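# Park the Stretch robot in the bay between carton stacks

## Task

Drive the robot into the empty bay along the wall that lies between two stacks of cartons and stop there. The whole robot must sit inside the bay, with the arm, wrist and gripper pulled in so nothing sticks out past the base, and the robot must face straight out toward the room. Neither stack may be knocked apart, and no carton may end up beyond its tape line on the floor. The robot must not tip over or be left leaning, or the task fails. The result only counts if it stays that way without the robot holding anything in place.

## Robot and tools

Robot: a Hello Robot Stretch 4, about 1.6 m tall. It has one arm: an omni-wheel base, a lift that rides up a mast, an arm that telescopes forward, a wrist with yaw, pitch and roll, and a two-finger gripper. The base rim reaches at most 0.23 m from the base origin. Cameras: head_camera, head_left_camera, head_right_camera and wrist_camera.

Frames. Base frame: origin on the floor below the base centre, x ahead, y to the left, z up. hand_pose is reported in this frame for a point between the open fingertips; with all wrist joints at 0 its axes line up with the base frame. The printed value may be a little off. Odometry frame: where the base frame was when the scene began. base_odometry heading runs from -3.142 to 3.142, positive to the left, and counts wheel turns, so slipping reads as movement.

execute_actions. Argument "actions" is a list holding exactly one action, or empty (then the call only reports state and images). Optional "cameras": a list of camera names, or ["all"]; null or omitted also gives all, [] gives none, and an unknown name rejects the call. An action contains "base", "joints" or both, plus optional "pace" and "contact_limits"; alternatively it holds only {"end_of_arm": "enable_torque"}, which re-powers any wrist or gripper motor that switched off, leaving it holding its present position. All motions in one action start together and may finish at different times.
- "base": exactly one key, each a relative move from where the base last reported itself, not a pose. translate_m: straight drive in metres, forward positive, -2 to 2. strafe_m: sideways shift in metres, left positive, -2 to 2. rotate_rad: spin in place in radians, counter-clockwise from above positive, -3.2 to 3.2.
- "joints": an object keyed by joint name, each value an absolute target. lift_m 0 to 1.2 (m); arm_m 0 to 0.55 (m of extension); wrist_yaw_rad -1.134 to 4.276 (0 ahead, positive left, 3.14 stowed back, above 3.4 the arm may block it); wrist_pitch_rad -1.117 to 4.259 (0 level, 1.57 pointing down); wrist_roll_rad -1.117 to 4.259 (positive turns clockwise seen from behind the gripper); gripper_m -0.038 to 0.141 (fingertip gap in m; negative means the fingers squeeze each other). Joint targets past their range get clipped and the result notes it; any other bad value or unknown key rejects the call and nothing moves.
- "pace": "slow", "default", "fast" or "max" (base up to 0.1/0.3/0.4/0.6 m/s and 1/2/3/4 rad/s). Raising lift_m above 0.2 lowers these caps, to 0.3 m/s and 1 rad/s at full height.
- "contact_limits": only {"arm_m": value}, 0 (gentlest) to 0.75 (firmest), default 0.5.
Any single action stops after 15 s. Example: {"base": {"translate_m": 0.3}, "joints": {"gripper_m": 0.05}, "pace": "fast"}.

wait: {"seconds": 0 to 10}; commands nothing and returns the same report as an empty action. zoom_image: {"camera": name, "region": [x0, y0, x1, y1]} in pixels of that camera's latest full image, top-left origin, at most 504x504. finished_scene: {"scene": number}; ends the scene irreversibly after the last command is held and tells whether the goal was met. Replying with no tool call ends everything.

Result lines. base_status and joint_status: how each motion of the last accepted action ended. "done" for the base only means the wheels turned the commanded amount. "off_target": stopped short and may still be pushing. "contact_stop_at_<key>": hit something; that part goes slack (a slack lift can sag, slack wheels can roll on). "limit_stop_at_<name>": a built-in limit stopped it; "limit_stop_at_tilt" means over 6 degrees of lean, and lift, arm and wheels ignore commands until it lessens; "limit_stop_at_own_body" means a self-collision guard acted. "torque_fault": a wrist motor overloaded and went limp until enable_torque. on_its_own lists things not commanded by this call; "held at" is a held target, not a position. A part omitted from an action may still be driving toward an older target without the status saying so. If any call reports a stop, the remaining calls in that reply are skipped.
lidar_m: 12 distances in m from the base origin, each for a 30-degree sector; sector 1 straight ahead, counting counter-clockwise (4 left, 7 behind, 10 right). "-" means nothing seen or closer than 0.25 m. It sees from roughly 0.15 m up to robot height and may miss glass, thin legs and things behind. wrist_depth_mm: 7x7 grid of median depths, 100 to 2000 mm, row by row from top left. turned_by_wheels vs turned_by_imu: a gap above about 0.1 rad suggests a collision or slip, and the heading error is roughly their difference. base_tilt: degrees, forward and right positive, with a fixed bias up to about 1.5. motor_effort: percent of maximum, positive toward larger joint values, peak in brackets; wheel efforts positive turn the base right.

For this job: fold the arm in (arm_m near 0, wrist yaw stowed around 3.14, lift low) so nothing overhangs the base, locate the gap with cameras and lidar, line up square to it, back or drive in so the front ends up facing the room, and check sideways lidar clearance to both stacks. Move slowly near the cartons, avoid bumping or shoving them past their tape, avoid tipping, and verify base_tilt is near its start value before finishing. Simulation time keeps running while you think.

Each tool is called after ">>>" as name(argument=value, ...) on one line, values as JSON.

## Session

>>> execute_actions(actions=[])

Scene clock: 0.00 s.
base_odometry: x=+0.000 y=+0.000 heading=+0.000 (m, m, rad; odometry frame)
turned_by_wheels: +0.000 (rad since the last result)
turned_by_imu: +0.000 (rad since the last result)
base_tilt: forward=+0.2 right=+0.8 (deg)
lidar_m: 2.95 3.15 1.81 1.15 1.02 1.03 1.24 0.80 0.82 0.99 2.41 2.42
base_status: not commanded
joint_positions: lift_m=+0.294 arm_m=+0.001 wrist_yaw_rad=+3.188 wrist_pitch_rad=-0.012 wrist_roll_rad=-0.016 gripper_m=+0.057
joint_status: not commanded
motor_effort: lift_m=+19 arm_m=+0 wrist_yaw_rad=+0 wrist_pitch_rad=-7 wrist_roll_rad=-1 gripper_m=-4 wheel_0=+0 wheel_1=+0 wheel_2=+0 (%)
hand_pose: x=-0.1208 y=+0.0739 z=+0.4754 quat_wxyz=(-0.023, +0.006, -0.008, +1.000) (m; base frame)
wrist_depth_mm: - 142 141 1808 1336 1060 904 / - - 138 1756 1366 1060 904 / - - 136 1537 1336 1098 904 / - 112 137 1618 1336 1078 904 / 143 140 1708 1808 1366 1060 904 / 197 1537 1708 1708 213 1078 917 / 196 1336 1182 1281 1182 976 917
pictures: head_camera, head_left_camera, head_right_camera, wrist_camera
Images, in order (width x height): head_camera 420x560, head_left_camera 420x672, head_right_camera 420x672, wrist_camera 616x392.

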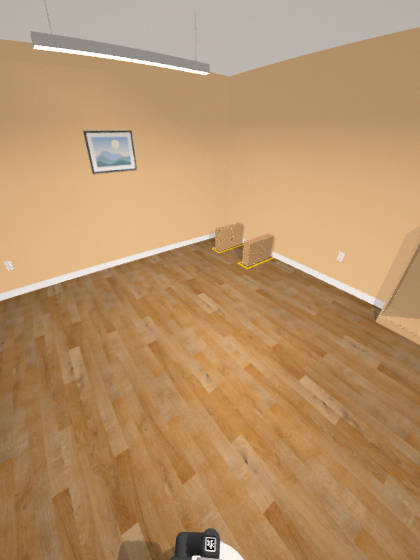

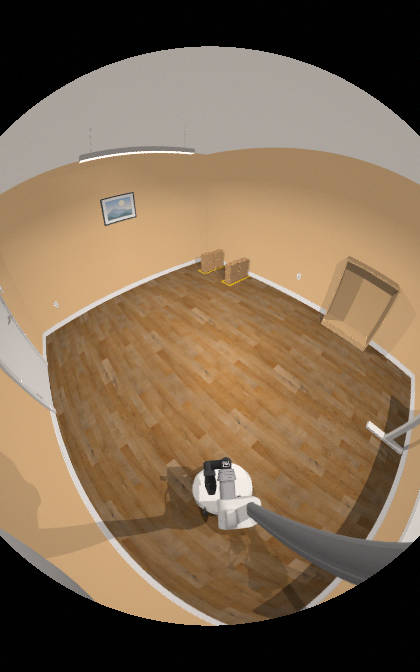

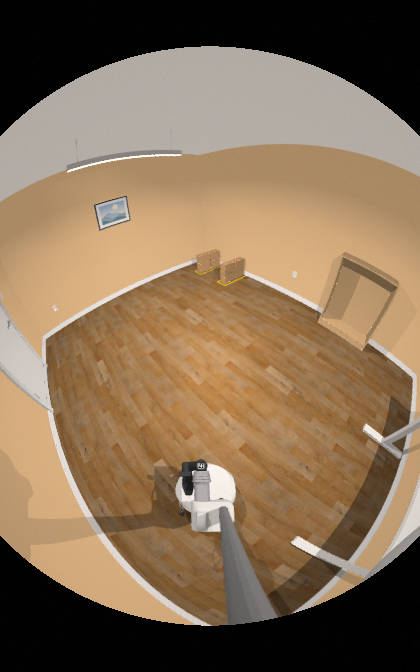

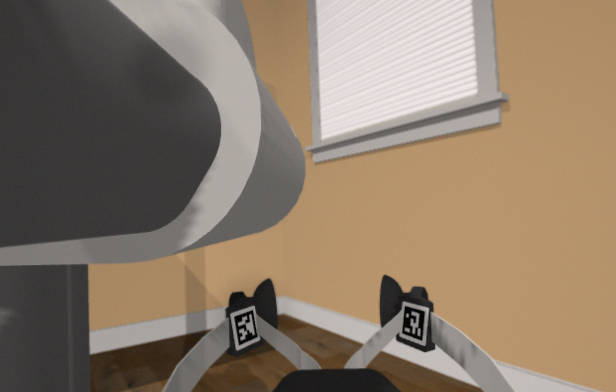

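>>> execute_actions(actions=[{"base":{"rotate_rad":-0.84},"pace":"fast"}], cameras=[])

>>> execute_actions(actions=[{"base":{"strafe_m":2.0},"pace":"fast"}], cameras=["head_camera","head_left_camera"])

Scene clock: 18.17 s.
base_odometry: x=+0.000 y=+0.000 heading=-0.840 (m, m, rad; odometry frame)
turned_by_wheels: -0.840 (rad since the last result)
turned_by_imu: -0.840 (rad since the last result)
base_tilt: forward=+0.2 right=+0.8 (deg)
lidar_m: 2.41 2.86 3.25 3.15 1.44 1.07 1.03 1.07 1.44 0.80 0.86 1.19
base_status: done
joint_positions: lift_m=+0.294 arm_m=+0.001 wrist_yaw_rad=+3.188 wrist_pitch_rad=-0.012 wrist_roll_rad=-0.016 gripper_m=+0.057
joint_status: not commanded
motor_effort: lift_m=+19(19) arm_m=+0(0) wrist_yaw_rad=+1(1) wrist_pitch_rad=-7(6) wrist_roll_rad=-1(1) gripper_m=-2(3) wheel_0=+1(7) wheel_1=+0(9) wheel_2=+0(9) (%)
hand_pose: x=-0.1208 y=+0.0739 z=+0.4754 quat_wxyz=(-0.023, +0.006, -0.008, +1.000) (m; base frame)
wrist_depth_mm: - 142 141 1182 1098 1098 1060 / - - 138 1160 1138 1078 1060 / - - 136 1160 1118 1118 1042 / - 112 137 1138 1118 1098 1060 / 143 140 1160 1138 1098 1078 1042 / 198 1205 1182 1118 212 1078 1025 / 196 1205 1118 1118 1078 1042 1025
pictures: none
No camera images: the call's "cameras" was empty. Leave "cameras" out to get every camera's image.

Scene clock: 24.40 s.
base_odometry: x=+1.489 y=+1.335 heading=-0.840 (m, m, rad; odometry frame)
turned_by_wheels: +0.000 (rad since the last result)
turned_by_imu: +0.002 (rad since the last result)
base_tilt: forward=+0.2 right=+0.7 (deg)
lidar_m: 2.21 1.58 1.19 1.15 1.21 0.95 0.96 1.02 1.41 2.83 2.98 2.85
base_status: done
joint_positions: lift_m=+0.294 arm_m=+0.001 wrist_yaw_rad=+3.188 wrist_pitch_rad=-0.012 wrist_roll_rad=-0.016 gripper_m=+0.057
joint_status: not commanded
motor_effort: lift_m=+19(19) arm_m=+0(0) wrist_yaw_rad=+1(0) wrist_pitch_rad=-8(7) wrist_roll_rad=-1(1) gripper_m=-4(3) wheel_0=+2(13) wheel_1=+0(11) wheel_2=+1(2) (%)
hand_pose: x=-0.1208 y=+0.0739 z=+0.4754 quat_wxyz=(-0.023, +0.006, -0.008, +1.000) (m; base frame)
wrist_depth_mm: - 142 141 1078 1060 1042 1025 / - - 138 1098 1042 1042 1025 / - - 136 1098 1060 1042 1008 / - 112 137 1060 1060 1042 1008 / 143 140 1098 1060 1042 1042 1008 / 198 1160 1118 1060 213 1025 1008 / 196 1138 1078 1060 1008 1008 991
pictures: head_camera, head_left_camera
Images, in order (width x height): head_camera 420x560, head_left_camera 420x672.

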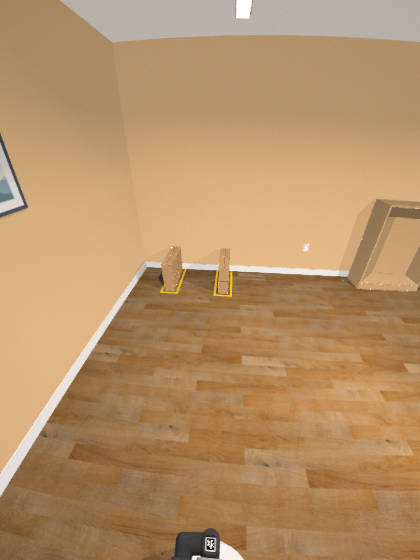

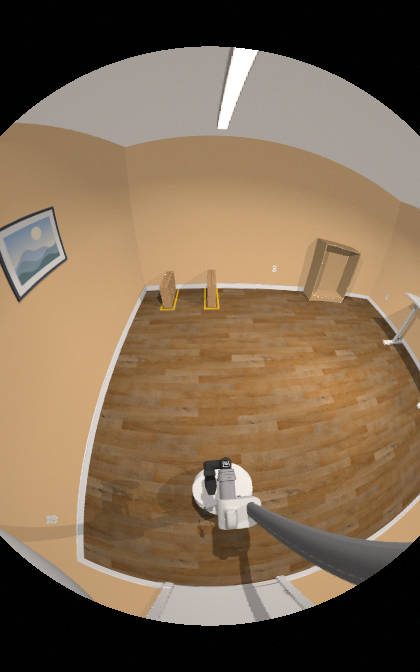

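>>> execute_actions(actions=[{"base":{"translate_m":1.3},"pace":"fast"}], cameras=["head_camera","head_left_camera","head_right_camera"])

>>> zoom_image(camera="head_camera", region=[60,230,360,430])

Scene clock: 36.53 s.
base_odometry: x=+2.357 y=+0.368 heading=-0.839 (m, m, rad; odometry frame)
turned_by_wheels: +0.000 (rad since the last result)
turned_by_imu: +0.000 (rad since the last result)
base_tilt: forward=+0.2 right=+0.7 (deg)
lidar_m: 0.91 1.10 1.16 1.12 1.17 1.68 2.26 2.37 2.96 2.82 2.05 1.52
base_status: done
joint_positions: lift_m=+0.294 arm_m=+0.001 wrist_yaw_rad=+3.188 wrist_pitch_rad=-0.012 wrist_roll_rad=-0.016 gripper_m=+0.057
joint_status: not commanded
motor_effort: lift_m=+18(19) arm_m=+0(0) wrist_yaw_rad=+1(1) wrist_pitch_rad=-7(6) wrist_roll_rad=-1(1) gripper_m=-3(4) wheel_0=+0(7) wheel_1=+0(11) wheel_2=+2(13) (%)
hand_pose: x=-0.1208 y=+0.0739 z=+0.4754 quat_wxyz=(-0.023, +0.006, -0.008, +1.000) (m; base frame)
wrist_depth_mm: - 142 140 - - - 1808 / - - 138 - - - 1808 / - - 136 - - - 1808 / - 112 137 - - - 1863 / 142 140 - - - - 1863 / 198 - 1921 - 212 1921 1661 / 196 1366 1138 1281 1160 1060 1229
pictures: head_camera, head_left_camera, head_right_camera
Images, in order (width x height): head_camera 420x560, head_left_camera 420x672, head_right_camera 420x672.

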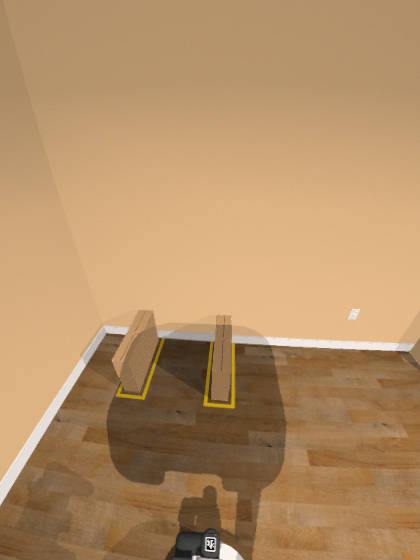

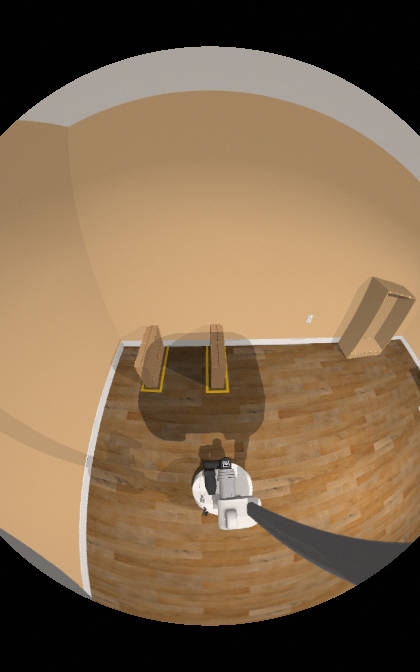

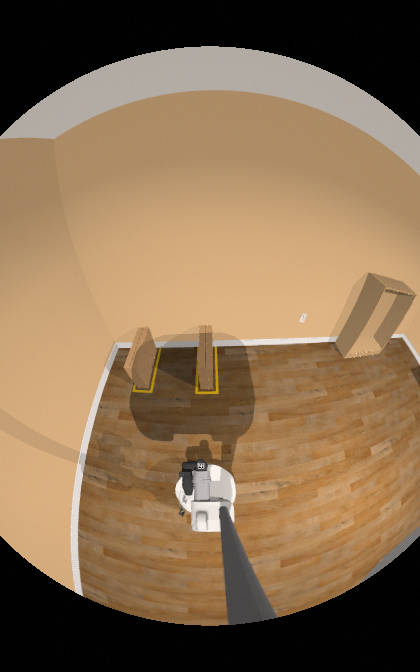

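Region (60, 230, 360, 430) of head_camera's 420x560 image, scaled by 1.680, with more detail than that image has.

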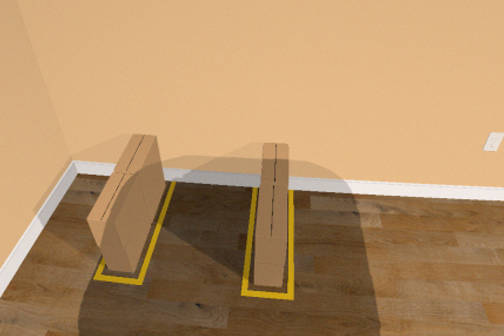

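>>> execute_actions(actions=[{"base":{"strafe_m":0.29}}], cameras=[])

>>> execute_actions(actions=[{"base":{"translate_m":0.45}}], cameras=["head_camera","head_left_camera","head_right_camera"])

Scene clock: 82.00 s.
base_odometry: x=+2.573 y=+0.561 heading=-0.839 (m, m, rad; odometry frame)
turned_by_wheels: +0.000 (rad since the last result)
turned_by_imu: +0.001 (rad since the last result)
base_tilt: forward=+0.2 right=+0.8 (deg)
lidar_m: 0.97 0.96 0.85 0.82 0.88 1.24 2.25 2.33 3.22 3.13 2.04 0.94
base_status: done
joint_positions: lift_m=+0.294 arm_m=+0.001 wrist_yaw_rad=+3.188 wrist_pitch_rad=-0.012 wrist_roll_rad=-0.016 gripper_m=+0.057
joint_status: not commanded
motor_effort: lift_m=+19(19) arm_m=+0(0) wrist_yaw_rad=-1(1) wrist_pitch_rad=-6(8) wrist_roll_rad=-1(1) gripper_m=-4(4) wheel_0=-1(10) wheel_1=+0(8) wheel_2=+0(0) (%)
hand_pose: x=-0.1208 y=+0.0739 z=+0.4754 quat_wxyz=(-0.023, +0.006, -0.008, +1.000) (m; base frame)
wrist_depth_mm: - 142 141 - - - 1281 / - - 137 - - - 1336 / - - 136 - - - 1308 / - 112 137 - - - 1366 / 143 140 - - - - 1308 / 196 - 1863 - 213 1863 1336 / 196 1336 1160 1281 1182 1060 1182
pictures: none
No camera images: the call's "cameras" was empty. Leave "cameras" out to get every camera's image.

Scene clock: 85.00 s.
base_odometry: x=+2.874 y=+0.226 heading=-0.839 (m, m, rad; odometry frame)
turned_by_wheels: +0.000 (rad since the last result)
turned_by_imu: +0.000 (rad since the last result)
base_tilt: forward=+0.2 right=+0.8 (deg)
lidar_m: 1.01 0.55 0.84 0.81 0.85 1.20 2.70 2.85 3.23 2.74 1.44 0.53
base_status: done
joint_positions: lift_m=+0.294 arm_m=+0.001 wrist_yaw_rad=+3.188 wrist_pitch_rad=-0.012 wrist_roll_rad=-0.016 gripper_m=+0.057
joint_status: not commanded
motor_effort: lift_m=+19(19) arm_m=+0(0) wrist_yaw_rad=+0(1) wrist_pitch_rad=-7(7) wrist_roll_rad=-1(1) gripper_m=-4(3) wheel_0=+1(5) wheel_1=+0(4) wheel_2=+1(11) (%)
hand_pose: x=-0.1208 y=+0.0739 z=+0.4754 quat_wxyz=(-0.023, +0.006, -0.008, +1.000) (m; base frame)
wrist_depth_mm: - 142 141 - - - 1255 / - - 138 - - - 1255 / - - 136 - - - 1308 / - 112 137 - - - 1308 / 143 140 - - - - 1336 / 198 - 1983 - 212 1756 1366 / 196 1366 1138 1308 1182 1060 1182
pictures: head_camera, head_left_camera, head_right_camera
Images, in order (width x height): head_camera 420x560, head_left_camera 420x672, head_right_camera 420x672.

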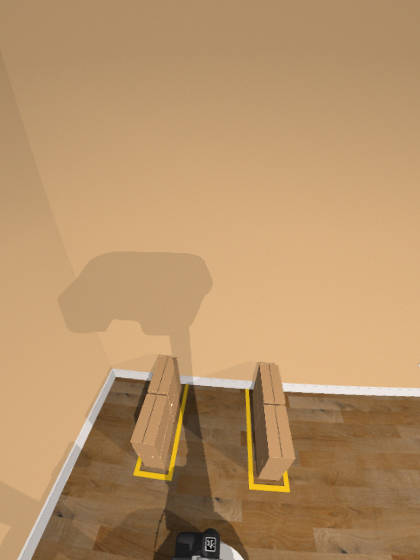

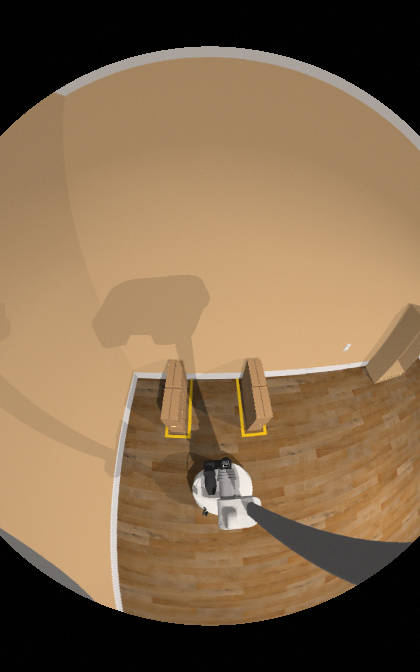

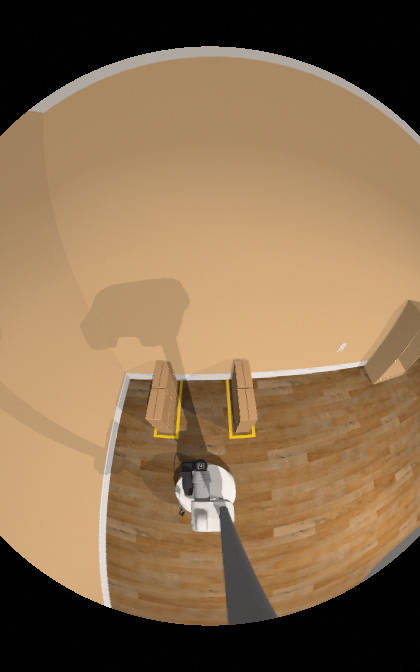

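>>> execute_actions(actions=[{"base":{"strafe_m":0.022}}], cameras=[])

>>> execute_actions(actions=[{"base":{"rotate_rad":3.1416}}], cameras=[])

>>> execute_actions(actions=[{"base":{"translate_m":-0.3}}], cameras=["head_left_camera","head_right_camera"])

Scene clock: 107.00 s.
base_odometry: x=+2.890 y=+0.241 heading=-0.839 (m, m, rad; odometry frame)
turned_by_wheels: +0.000 (rad since the last result)
turned_by_imu: +0.000 (rad since the last result)
base_tilt: forward=+0.2 right=+0.8 (deg)
lidar_m: 0.97 0.56 0.83 0.80 0.84 1.16 2.71 2.84 3.26 2.76 1.43 0.55
base_status: done
joint_positions: lift_m=+0.294 arm_m=+0.001 wrist_yaw_rad=+3.188 wrist_pitch_rad=-0.012 wrist_roll_rad=-0.016 gripper_m=+0.057
joint_status: not commanded
motor_effort: lift_m=+19(19) arm_m=+0(0) wrist_yaw_rad=+0(1) wrist_pitch_rad=-7(6) wrist_roll_rad=-1(1) gripper_m=-5(3) wheel_0=-1(7) wheel_1=+0(8) wheel_2=+0(0) (%)
hand_pose: x=-0.1208 y=+0.0739 z=+0.4754 quat_wxyz=(-0.023, +0.006, -0.008, +1.000) (m; base frame)
wrist_depth_mm: - 142 141 - - 1983 1255 / - - 138 - - - 1255 / - - 137 - - - 1255 / - 112 137 - - - 1281 / 143 140 - - - - 1308 / 198 - 1921 - 212 1808 1255 / 195 1336 1118 1281 1182 1078 1160
pictures: none
No camera images: the call's "cameras" was empty. Leave "cameras" out to get every camera's image.

Scene clock: 109.87 s.
base_odometry: x=+2.890 y=+0.241 heading=+2.302 (m, m, rad; odometry frame)
turned_by_wheels: +3.141 (rad since the last result)
turned_by_imu: +3.144 (rad since the last result)
base_tilt: forward=+0.2 right=+0.8 (deg)
lidar_m: 2.65 2.80 3.28 2.75 1.45 0.54 0.99 0.56 0.82 0.79 0.84 1.15
base_status: done
joint_positions: lift_m=+0.294 arm_m=+0.001 wrist_yaw_rad=+3.188 wrist_pitch_rad=-0.012 wrist_roll_rad=-0.016 gripper_m=+0.057
joint_status: not commanded
motor_effort: lift_m=+19(19) arm_m=+0(0) wrist_yaw_rad=+1(0) wrist_pitch_rad=-7(7) wrist_roll_rad=-1(1) gripper_m=-3(2) wheel_0=-3(7) wheel_1=+1(6) wheel_2=-1(8) (%)
hand_pose: x=-0.1208 y=+0.0739 z=+0.4754 quat_wxyz=(-0.023, +0.006, -0.008, +1.000) (m; base frame)
wrist_depth_mm: - 142 141 1160 1138 1118 1078 / - - 138 1160 1138 1098 1060 / - - 136 1160 1118 1098 1060 / - 112 137 1118 1118 1078 1060 / 143 140 1138 1160 1138 1060 1060 / 197 715 831 1118 212 640 1042 / 195 609 778 1118 1078 530 778
pictures: none
No camera images: the call's "cameras" was empty. Leave "cameras" out to get every camera's image.

Scene clock: 112.33 s.
base_odometry: x=+3.090 y=+0.018 heading=+2.302 (m, m, rad; odometry frame)
turned_by_wheels: +0.000 (rad since the last result)
turned_by_imu: +0.000 (rad since the last result)
base_tilt: forward=+0.1 right=+0.8 (deg)
lidar_m: 2.96 3.16 3.28 2.08 0.30 0.40 0.73 0.36 0.32 0.80 0.83 1.14
base_status: done
joint_positions: lift_m=+0.294 arm_m=+0.001 wrist_yaw_rad=+3.188 wrist_pitch_rad=-0.012 wrist_roll_rad=-0.016 gripper_m=+0.057
joint_status: not commanded
motor_effort: lift_m=+19(19) arm_m=+0(1) wrist_yaw_rad=+1(1) wrist_pitch_rad=-7(7) wrist_roll_rad=-1(1) gripper_m=-3(2) wheel_0=-1(7) wheel_1=-2(2) wheel_2=+0(8) (%)
hand_pose: x=-0.1208 y=+0.0739 z=+0.4754 quat_wxyz=(-0.023, +0.006, -0.008, +1.000) (m; base frame)
wrist_depth_mm: - 142 141 866 842 831 798 / - - 138 866 820 809 788 / - - 136 842 831 809 788 / - 112 137 842 842 809 778 / 143 140 866 831 809 798 788 / 198 707 820 842 213 683 778 / 195 591 741 820 798 421 389
pictures: head_left_camera, head_right_camera
Images, in order (width x height): head_left_camera 420x672, head_right_camera 420x672.

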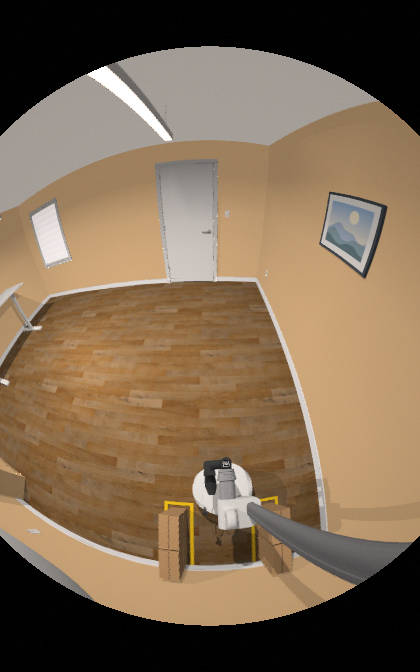

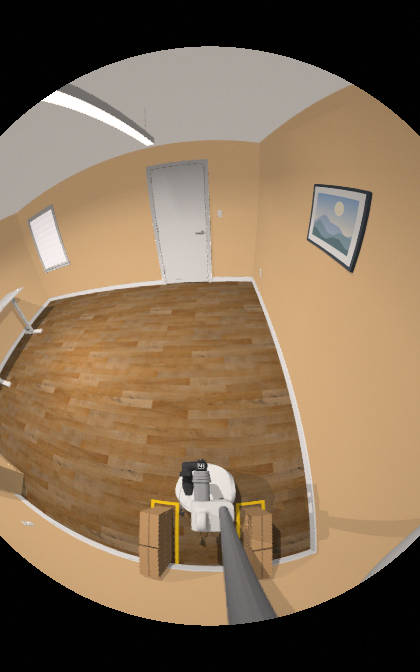

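>>> execute_actions(actions=[{"base":{"translate_m":-0.43},"pace":"slow"}], cameras=["head_left_camera","head_right_camera"])

Scene clock: 131.03 s.
base_odometry: x=+3.377 y=-0.302 heading=+2.302 (m, m, rad; odometry frame)
turned_by_wheels: +0.000 (rad since the last result)
turned_by_imu: +0.001 (rad since the last result)
base_tilt: forward=+0.3 right=+0.8 (deg)
lidar_m: 3.39 3.59 0.28 0.26 0.27 0.30 0.30 0.32 0.26 0.25 0.26 1.15
base_status: done
joint_positions: lift_m=+0.294 arm_m=+0.001 wrist_yaw_rad=+3.188 wrist_pitch_rad=-0.012 wrist_roll_rad=-0.016 gripper_m=+0.057
joint_status: not commanded
motor_effort: lift_m=+19(19) arm_m=+0(0) wrist_yaw_rad=+0(1) wrist_pitch_rad=-7(7) wrist_roll_rad=-1(1) gripper_m=-5(3) wheel_0=-3(4) wheel_1=-1(7) wheel_2=+1(6) (%)
hand_pose: x=-0.1208 y=+0.0739 z=+0.4754 quat_wxyz=(-0.023, +0.006, -0.008, +1.000) (m; base frame)
wrist_depth_mm: - 142 141 427 410 399 394 / - - 138 421 410 397 392 / - - 136 413 410 397 389 / - 112 137 410 407 394 389 / 143 140 418 415 404 392 384 / 198 439 424 410 213 387 384 / 195 433 415 404 394 382 377
pictures: head_left_camera, head_right_camera
Images, in order (width x height): head_left_camera 420x672, head_right_camera 420x672.

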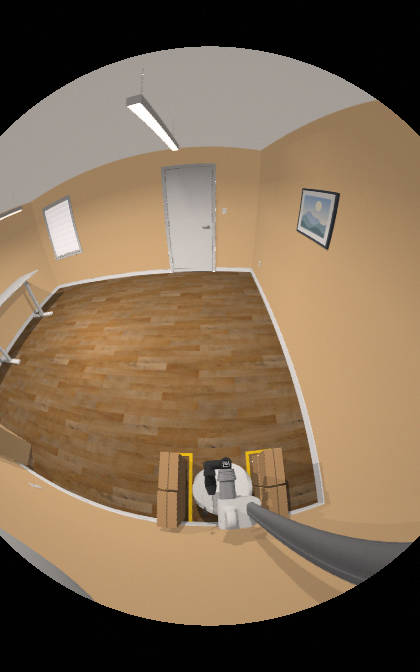

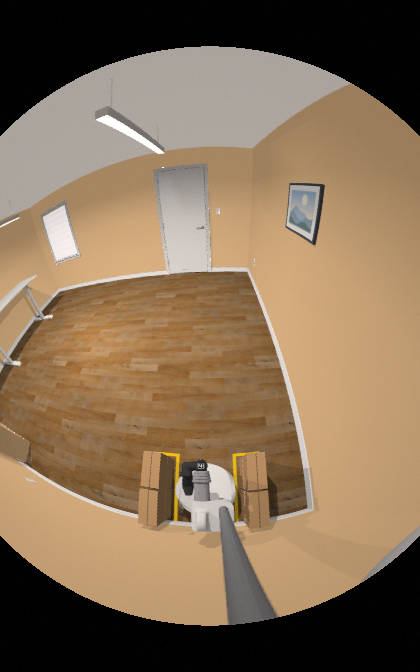

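>>> execute_actions(actions=[{"base":{"rotate_rad":-0.03},"pace":"slow"}], cameras=[])

>>> finished_scene(scene=1)

Scene clock: 140.90 s.
base_odometry: x=+3.377 y=-0.302 heading=+2.272 (m, m, rad; odometry frame)
turned_by_wheels: -0.029 (rad since the last result)
turned_by_imu: -0.029 (rad since the last result)
base_tilt: forward=+0.2 right=+0.8 (deg)
lidar_m: 3.03 3.58 0.29 0.25 0.27 0.30 0.28 0.30 0.26 0.25 0.26 1.10
base_status: done
joint_positions: lift_m=+0.294 arm_m=+0.001 wrist_yaw_rad=+3.188 wrist_pitch_rad=-0.012 wrist_roll_rad=-0.016 gripper_m=+0.057
joint_status: not commanded
motor_effort: lift_m=+19(19) arm_m=+0(0) wrist_yaw_rad=+1(1) wrist_pitch_rad=-7(6) wrist_roll_rad=-1(1) gripper_m=-4(2) wheel_0=+2(3) wheel_1=+2(1) wheel_2=+2(4) (%)
hand_pose: x=-0.1208 y=+0.0739 z=+0.4754 quat_wxyz=(-0.023, +0.006, -0.008, +1.000) (m; base frame)
wrist_depth_mm: - 142 141 427 415 410 399 / - - 138 421 413 407 397 / - - 136 418 413 399 397 / - 112 137 413 407 399 394 / 143 140 421 415 407 399 392 / 198 430 418 410 213 397 389 / 196 427 415 410 402 392 389
pictures: none
No camera images: the call's "cameras" was empty. Leave "cameras" out to get every camera's image.

The scene is finished: the task was done.


## Next scene

The same job, from a new start.

>>> execute_actions(actions=[])

Scene clock: 0.00 s.
base_odometry: x=+0.000 y=+0.000 heading=+0.000 (m, m, rad; odometry frame)
turned_by_wheels: +0.000 (rad since the last result)
turned_by_imu: +0.000 (rad since the last result)
base_tilt: forward=+0.2 right=+0.8 (deg)
lidar_m: 2.77 2.86 1.37 0.89 0.79 0.80 0.98 1.08 1.10 1.37 2.65 2.97
base_status: not commanded
joint_positions: lift_m=+0.270 arm_m=+0.001 wrist_yaw_rad=+3.127 wrist_pitch_rad=-0.012 wrist_roll_rad=-0.016 gripper_m=+0.057
joint_status: not commanded
motor_effort: lift_m=+19 arm_m=+0 wrist_yaw_rad=+0 wrist_pitch_rad=-7 wrist_roll_rad=-1 gripper_m=-3 wheel_0=+0 wheel_1=+0 wheel_2=+0 (%)
hand_pose: x=-0.1157 y=+0.0917 z=+0.4512 quat_wxyz=(+0.008, +0.006, -0.008, +1.000) (m; base frame)
wrist_depth_mm: - 142 244 1397 1060 854 715 / - 110 141 1397 1042 854 715 / - 111 140 1366 1060 854 715 / - 123 153 1336 1060 854 715 / 142 153 1921 1397 1060 842 715 / 216 1708 1708 1366 208 854 723 / 216 1255 1060 1138 960 768 707
pictures: head_camera, head_left_camera, head_right_camera, wrist_camera
Images, in order (width x height): head_camera 420x560, head_left_camera 420x672, head_right_camera 420x672, wrist_camera 616x392.

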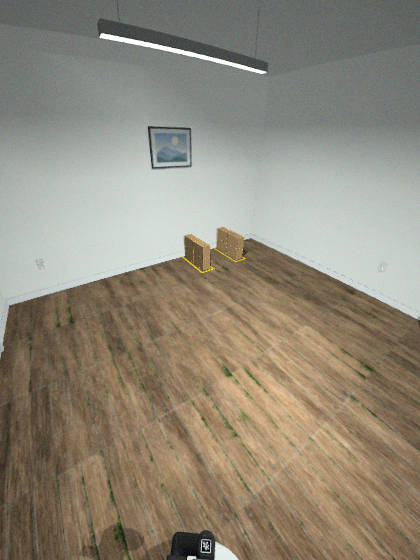

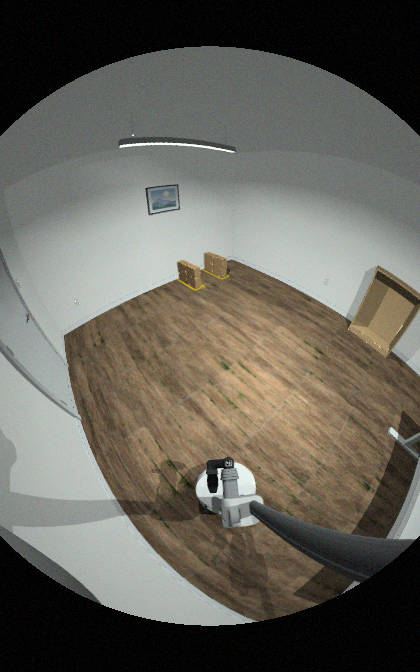

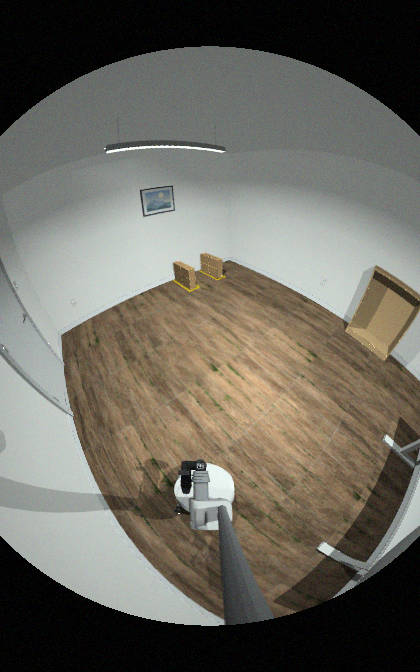

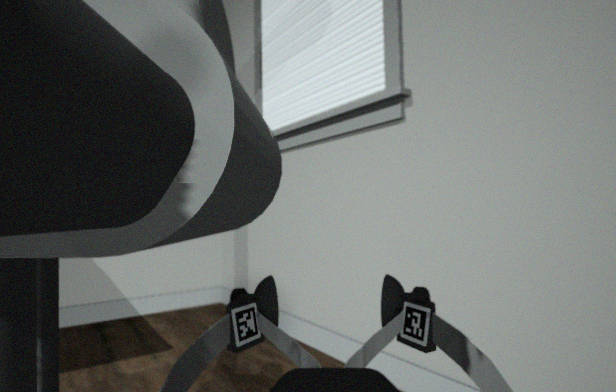

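>>> execute_actions(actions=[{"base":{"rotate_rad":0.715},"pace":"fast"}], cameras=[])

>>> execute_actions(actions=[{"base":{"strafe_m":-1.7},"pace":"fast"}], cameras=[])

>>> execute_actions(actions=[{"base":{"translate_m":1.5},"pace":"fast"}], cameras=["head_left_camera","head_right_camera"])

Scene clock: 13.80 s.
base_odometry: x=+0.000 y=+0.000 heading=+0.715 (m, m, rad; odometry frame)
turned_by_wheels: +0.715 (rad since the last result)
turned_by_imu: +0.716 (rad since the last result)
base_tilt: forward=+0.2 right=+0.8 (deg)
lidar_m: 2.60 1.09 0.81 0.77 0.86 1.19 1.10 1.16 1.67 2.62 3.12 2.74
base_status: done
joint_positions: lift_m=+0.270 arm_m=+0.001 wrist_yaw_rad=+3.127 wrist_pitch_rad=-0.012 wrist_roll_rad=-0.016 gripper_m=+0.057
joint_status: not commanded
motor_effort: lift_m=+19(19) arm_m=+0(0) wrist_yaw_rad=+0(1) wrist_pitch_rad=-6(6) wrist_roll_rad=-1(1) gripper_m=-4(3) wheel_0=-1(7) wheel_1=+1(8) wheel_2=+0(11) (%)
hand_pose: x=-0.1157 y=+0.0917 z=+0.4512 quat_wxyz=(+0.008, +0.006, -0.008, +1.000) (m; base frame)
wrist_depth_mm: - 142 243 - 1921 1921 1205 / - 110 141 - 1921 1863 1182 / - 111 140 1921 1921 1863 1205 / - 123 153 1921 1921 1863 1229 / 141 153 - 1921 1863 1863 1255 / 216 1983 1756 1808 208 1661 1229 / 216 1229 1060 1118 1098 1042 1118
pictures: none
No camera images: the call's "cameras" was empty. Leave "cameras" out to get every camera's image.

Scene clock: 19.20 s.
base_odometry: x=+1.115 y=-1.284 heading=+0.715 (m, m, rad; odometry frame)
turned_by_wheels: +0.000 (rad since the last result)
turned_by_imu: -0.003 (rad since the last result)
base_tilt: forward=+0.3 right=+0.7 (deg)
lidar_m: 2.20 2.92 2.56 2.51 1.62 1.22 1.16 1.30 0.96 0.94 1.30 1.88
base_status: done
joint_positions: lift_m=+0.270 arm_m=+0.001 wrist_yaw_rad=+3.127 wrist_pitch_rad=-0.012 wrist_roll_rad=-0.016 gripper_m=+0.057
joint_status: not commanded
motor_effort: lift_m=+19(19) arm_m=+0(0) wrist_yaw_rad=+0(1) wrist_pitch_rad=-7(7) wrist_roll_rad=-2(1) gripper_m=-3(4) wheel_0=-2(11) wheel_1=+1(12) wheel_2=+0(0) (%)
hand_pose: x=-0.1157 y=+0.0917 z=+0.4512 quat_wxyz=(+0.008, +0.006, -0.008, +1.000) (m; base frame)
wrist_depth_mm: - 142 244 - - - 1921 / - 110 141 - - - 1921 / - 111 140 - - 1983 1499 / - 124 152 - - 1983 1921 / 142 153 - - - 1921 1921 / 217 1921 1756 1863 209 1863 1756 / 216 1229 1060 1138 1118 1025 1160
pictures: none
No camera images: the call's "cameras" was empty. Leave "cameras" out to get every camera's image.

Scene clock: 24.23 s.
base_odometry: x=+2.247 y=-0.300 heading=+0.715 (m, m, rad; odometry frame)
turned_by_wheels: +0.000 (rad since the last result)
turned_by_imu: +0.000 (rad since the last result)
base_tilt: forward=+0.2 right=+0.8 (deg)
lidar_m: 0.73 1.33 1.92 2.37 2.55 2.73 3.49 1.75 1.34 1.31 1.39 0.85
base_status: done
joint_positions: lift_m=+0.270 arm_m=+0.001 wrist_yaw_rad=+3.127 wrist_pitch_rad=-0.012 wrist_roll_rad=-0.016 gripper_m=+0.057
joint_status: not commanded
motor_effort: lift_m=+19(19) arm_m=+0(1) wrist_yaw_rad=+1(1) wrist_pitch_rad=-7(7) wrist_roll_rad=-1(1) gripper_m=-4(3) wheel_0=+0(6) wheel_1=+0(10) wheel_2=+2(13) (%)
hand_pose: x=-0.1157 y=+0.0917 z=+0.4512 quat_wxyz=(+0.008, +0.006, -0.008, +1.000) (m; base frame)
wrist_depth_mm: - 142 243 - - - - / - 110 141 - - - - / - 111 140 - - - - / - 124 153 - - - - / 141 153 - - - - - / 217 1756 1708 1863 208 1863 1808 / 216 1205 1060 1138 1098 1042 1138
pictures: head_left_camera, head_right_camera
Images, in order (width x height): head_left_camera 420x672, head_right_camera 420x672.

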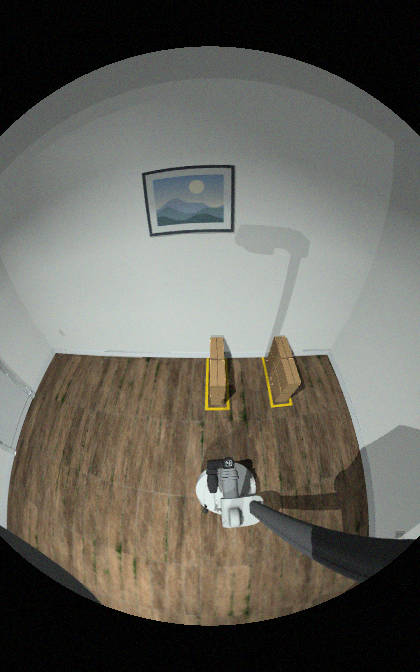

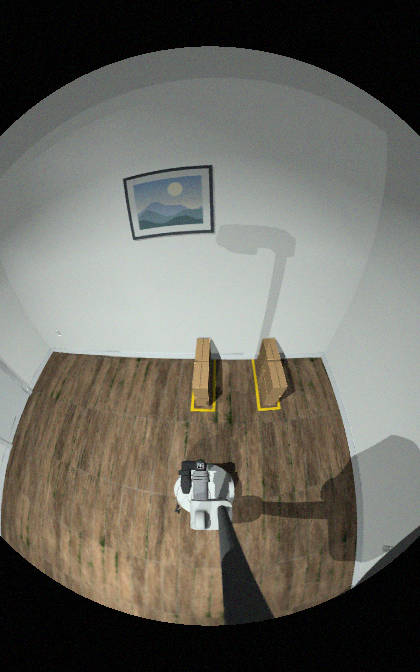

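>>> execute_actions(actions=[{"base":{"rotate_rad":-0.05}}], cameras=[])

>>> execute_actions(actions=[{"base":{"strafe_m":-0.25}}], cameras=[])

>>> execute_actions(actions=[{"base":{"translate_m":0.27}}], cameras=["head_left_camera","head_right_camera"])

Scene clock: 33.87 s.
base_odometry: x=+2.247 y=-0.300 heading=+0.665 (m, m, rad; odometry frame)
turned_by_wheels: -0.050 (rad since the last result)
turned_by_imu: -0.050 (rad since the last result)
base_tilt: forward=+0.1 right=+0.8 (deg)
lidar_m: 0.72 1.31 1.85 2.38 2.49 2.81 3.52 1.86 1.37 1.29 1.37 0.86
base_status: done
joint_positions: lift_m=+0.270 arm_m=+0.001 wrist_yaw_rad=+3.127 wrist_pitch_rad=-0.012 wrist_roll_rad=-0.016 gripper_m=+0.057
joint_status: not commanded
motor_effort: lift_m=+19(19) arm_m=+0(0) wrist_yaw_rad=+1(0) wrist_pitch_rad=-7(7) wrist_roll_rad=-1(1) gripper_m=-3(3) wheel_0=+1(4) wheel_1=+0(4) wheel_2=+1(7) (%)
hand_pose: x=-0.1157 y=+0.0917 z=+0.4512 quat_wxyz=(+0.008, +0.006, -0.008, +1.000) (m; base frame)
wrist_depth_mm: - 142 244 - - - - / - 110 141 - - - - / - 111 140 - - - - / - 124 153 - - - - / 142 153 - - - - - / 216 1863 1756 1921 208 1863 1808 / 216 1229 1078 1138 1118 1042 1160
pictures: none
No camera images: the call's "cameras" was empty. Leave "cameras" out to get every camera's image.

Scene clock: 36.00 s.
base_odometry: x=+2.402 y=-0.497 heading=+0.666 (m, m, rad; odometry frame)
turned_by_wheels: +0.000 (rad since the last result)
turned_by_imu: +0.001 (rad since the last result)
base_tilt: forward=+0.3 right=+0.7 (deg)
lidar_m: 0.92 0.76 1.86 2.64 2.79 2.82 3.52 1.53 1.09 1.06 1.13 0.78
base_status: done
joint_positions: lift_m=+0.270 arm_m=+0.001 wrist_yaw_rad=+3.127 wrist_pitch_rad=-0.012 wrist_roll_rad=-0.016 gripper_m=+0.057
joint_status: not commanded
motor_effort: lift_m=+19(19) arm_m=+0(0) wrist_yaw_rad=+1(0) wrist_pitch_rad=-7(7) wrist_roll_rad=-1(1) gripper_m=-4(5) wheel_0=+2(9) wheel_1=+2(6) wheel_2=+0(0) (%)
hand_pose: x=-0.1157 y=+0.0917 z=+0.4512 quat_wxyz=(+0.008, +0.006, -0.008, +1.000) (m; base frame)
wrist_depth_mm: - 142 244 - - - - / - 110 141 - - - - / - 111 140 - - - - / - 124 153 - - - - / 142 153 - - - - - / 216 1661 1756 1863 208 1808 1808 / 215 1229 1078 1138 1118 1042 1160
pictures: none
No camera images: the call's "cameras" was empty. Leave "cameras" out to get every camera's image.

Scene clock: 38.37 s.
base_odometry: x=+2.614 y=-0.330 heading=+0.666 (m, m, rad; odometry frame)
turned_by_wheels: +0.000 (rad since the last result)
turned_by_imu: +0.000 (rad since the last result)
base_tilt: forward=+0.2 right=+0.8 (deg)
lidar_m: 0.95 0.49 1.45 2.60 2.80 3.15 3.83 1.53 1.12 1.05 1.10 0.52
base_status: done
joint_positions: lift_m=+0.270 arm_m=+0.001 wrist_yaw_rad=+3.127 wrist_pitch_rad=-0.012 wrist_roll_rad=-0.016 gripper_m=+0.057
joint_status: not commanded
motor_effort: lift_m=+19(19) arm_m=+0(0) wrist_yaw_rad=+1(1) wrist_pitch_rad=-7(7) wrist_roll_rad=-1(1) gripper_m=-5(3) wheel_0=+0(6) wheel_1=+1(4) wheel_2=+1(10) (%)
hand_pose: x=-0.1157 y=+0.0917 z=+0.4512 quat_wxyz=(+0.008, +0.006, -0.008, +1.000) (m; base frame)
wrist_depth_mm: - 142 244 - - - - / - 110 141 - - - - / - 111 140 - - - - / - 123 153 - - - - / 142 154 - - - - - / 217 1921 1708 1921 209 1808 1863 / 216 1205 1078 1138 1118 1025 1160
pictures: head_left_camera, head_right_camera
Images, in order (width x height): head_left_camera 420x672, head_right_camera 420x672.

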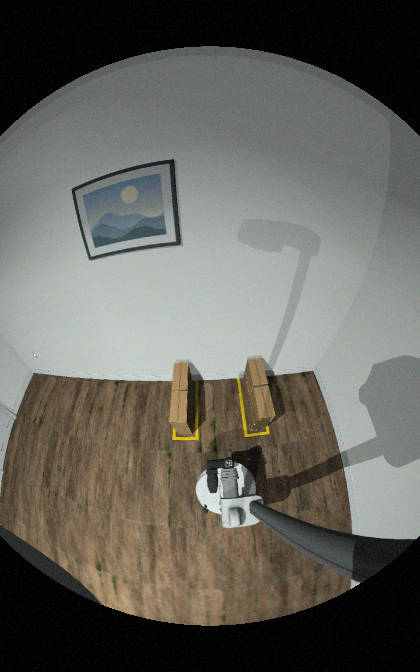

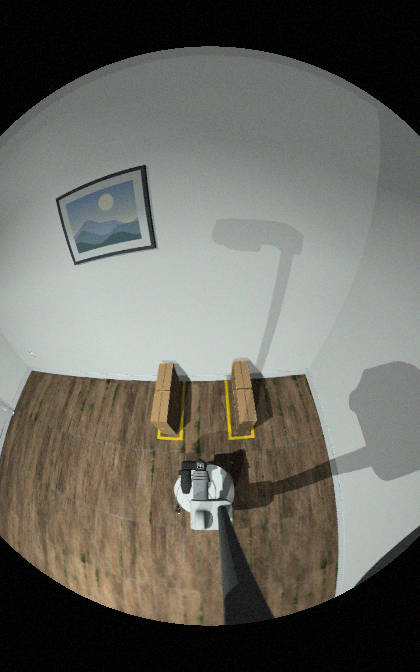

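>>> execute_actions(actions=[{"base":{"rotate_rad":3.1416}}], cameras=[])

>>> execute_actions(actions=[{"base":{"translate_m":-0.25}}], cameras=["head_left_camera","head_right_camera"])

Scene clock: 52.90 s.
base_odometry: x=+2.614 y=-0.330 heading=-2.476 (m, m, rad; odometry frame)
turned_by_wheels: +3.141 (rad since the last result)
turned_by_imu: +3.143 (rad since the last result)
base_tilt: forward=+0.2 right=+0.8 (deg)
lidar_m: 2.95 1.55 1.10 1.04 1.11 0.52 0.92 0.51 1.46 2.64 2.80 3.10
base_status: done
joint_positions: lift_m=+0.270 arm_m=+0.001 wrist_yaw_rad=+3.127 wrist_pitch_rad=-0.012 wrist_roll_rad=-0.016 gripper_m=+0.057
joint_status: not commanded
motor_effort: lift_m=+19(19) arm_m=+0(0) wrist_yaw_rad=+1(1) wrist_pitch_rad=-7(8) wrist_roll_rad=-1(1) gripper_m=-2(4) wheel_0=-3(7) wheel_1=+0(7) wheel_2=+1(8) (%)
hand_pose: x=-0.1157 y=+0.0917 z=+0.4512 quat_wxyz=(+0.008, +0.006, -0.008, +1.000) (m; base frame)
wrist_depth_mm: - 143 244 1138 1118 1118 1098 / - 110 141 1138 1118 1118 1078 / - 111 140 1118 1118 1098 1078 / - 124 153 1118 1098 1098 1098 / 141 153 1118 1118 1098 1098 1098 / 217 668 854 1098 208 554 1078 / 216 621 991 1078 647 549 1042
pictures: none
No camera images: the call's "cameras" was empty. Leave "cameras" out to get every camera's image.

Scene clock: 55.17 s.
base_odometry: x=+2.810 y=-0.176 heading=-2.476 (m, m, rad; odometry frame)
turned_by_wheels: +0.000 (rad since the last result)
turned_by_imu: +0.000 (rad since the last result)
base_tilt: forward=+0.2 right=+0.7 (deg)
lidar_m: 2.97 1.51 1.09 1.06 0.32 0.36 0.75 0.37 0.30 2.64 2.76 3.32
base_status: done
joint_positions: lift_m=+0.270 arm_m=+0.001 wrist_yaw_rad=+3.127 wrist_pitch_rad=-0.012 wrist_roll_rad=-0.016 gripper_m=+0.057
joint_status: not commanded
motor_effort: lift_m=+19(19) arm_m=+0(0) wrist_yaw_rad=+1(0) wrist_pitch_rad=-7(7) wrist_roll_rad=-1(1) gripper_m=-5(2) wheel_0=+0(4) wheel_1=-1(5) wheel_2=-1(9) (%)
hand_pose: x=-0.1157 y=+0.0917 z=+0.4512 quat_wxyz=(+0.008, +0.006, -0.008, +1.000) (m; base frame)
wrist_depth_mm: - 142 244 891 878 878 854 / - 110 141 891 878 878 866 / - 111 140 878 878 866 854 / - 124 153 878 866 854 854 / 142 154 878 866 866 854 842 / 216 668 878 866 209 535 842 / 216 621 854 866 647 317 338
pictures: head_left_camera, head_right_camera
Images, in order (width x height): head_left_camera 420x672, head_right_camera 420x672.

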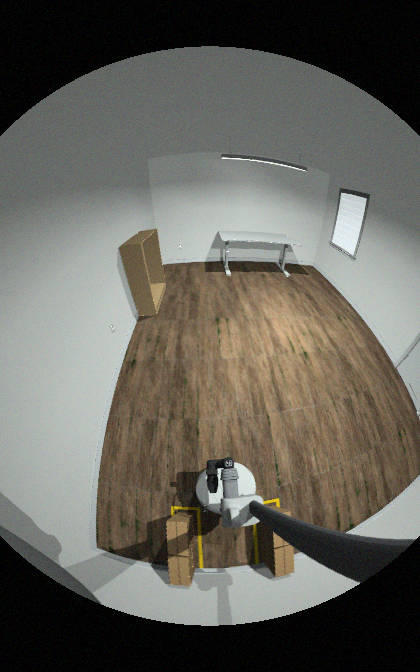

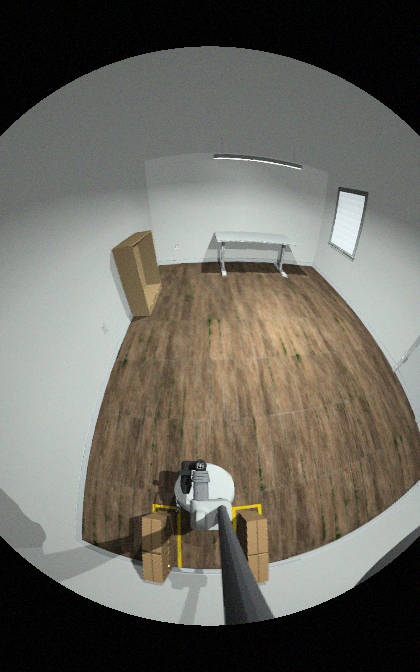

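>>> execute_actions(actions=[{"base":{"translate_m":-0.45},"pace":"slow"}], cameras=[])

>>> execute_actions(actions=[{"base":{"rotate_rad":-0.035},"pace":"slow"}], cameras=["head_left_camera","head_right_camera"])

Scene clock: 67.40 s.
base_odometry: x=+3.164 y=+0.102 heading=-2.477 (m, m, rad; odometry frame)
turned_by_wheels: +0.000 (rad since the last result)
turned_by_imu: +0.002 (rad since the last result)
base_tilt: forward=+0.2 right=+0.8 (deg)
lidar_m: 3.03 1.53 0.25 0.25 0.25 0.30 0.29 0.32 0.25 0.25 0.25 3.80
base_status: done
joint_positions: lift_m=+0.270 arm_m=+0.001 wrist_yaw_rad=+3.127 wrist_pitch_rad=-0.012 wrist_roll_rad=-0.016 gripper_m=+0.057
joint_status: not commanded
motor_effort: lift_m=+19(19) arm_m=-1(0) wrist_yaw_rad=+1(1) wrist_pitch_rad=-6(7) wrist_roll_rad=-2(1) gripper_m=-5(4) wheel_0=-3(4) wheel_1=-2(1) wheel_2=+1(7) (%)
hand_pose: x=-0.1157 y=+0.0917 z=+0.4512 quat_wxyz=(+0.008, +0.006, -0.008, +1.000) (m; base frame)
wrist_depth_mm: - 142 244 442 439 430 430 / - 110 141 439 436 430 427 / - 111 140 436 430 427 424 / - 124 153 433 430 424 421 / 142 154 436 430 427 424 418 / 216 439 436 430 208 418 415 / 215 436 430 427 421 317 338
pictures: none
No camera images: the call's "cameras" was empty. Leave "cameras" out to get every camera's image.

Scene clock: 68.07 s.
base_odometry: x=+3.164 y=+0.102 heading=-2.511 (m, m, rad; odometry frame)
turned_by_wheels: -0.034 (rad since the last result)
turned_by_imu: -0.034 (rad since the last result)
base_tilt: forward=+0.2 right=+0.7 (deg)
lidar_m: 3.37 1.58 0.25 0.25 0.25 0.32 0.28 0.31 0.25 0.25 0.25 3.78
base_status: done
joint_positions: lift_m=+0.270 arm_m=+0.001 wrist_yaw_rad=+3.127 wrist_pitch_rad=-0.012 wrist_roll_rad=-0.016 gripper_m=+0.057
joint_status: not commanded
motor_effort: lift_m=+19(19) arm_m=-1(1) wrist_yaw_rad=+0(1) wrist_pitch_rad=-7(7) wrist_roll_rad=-1(1) gripper_m=-3(2) wheel_0=+3(4) wheel_1=+1(2) wheel_2=+3(4) (%)
hand_pose: x=-0.1157 y=+0.0917 z=+0.4512 quat_wxyz=(+0.008, +0.006, -0.008, +1.000) (m; base frame)
wrist_depth_mm: - 143 244 442 442 442 439 / - 110 141 442 439 439 439 / - 111 140 439 439 436 436 / - 123 153 436 436 436 433 / 141 154 436 433 433 433 430 / 217 433 433 430 208 430 427 / 216 433 430 430 427 317 338
pictures: head_left_camera, head_right_camera
Images, in order (width x height): head_left_camera 420x672, head_right_camera 420x672.

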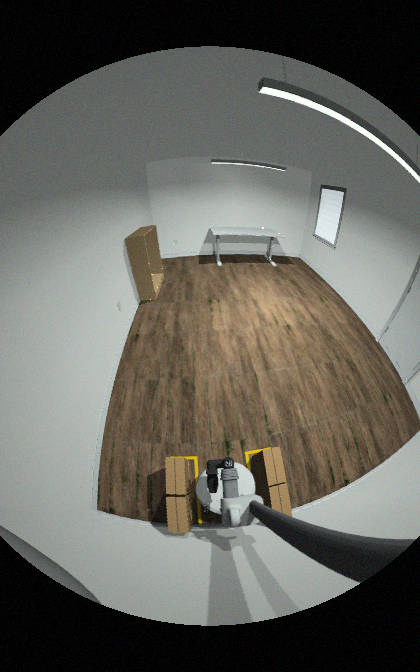

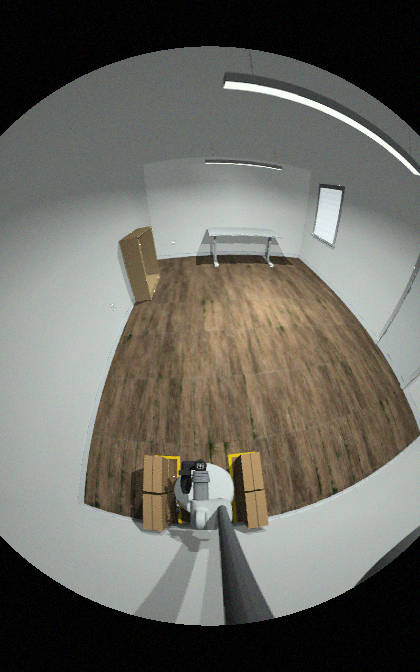

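>>> finished_scene(scene=2)

The scene is finished: the task was done.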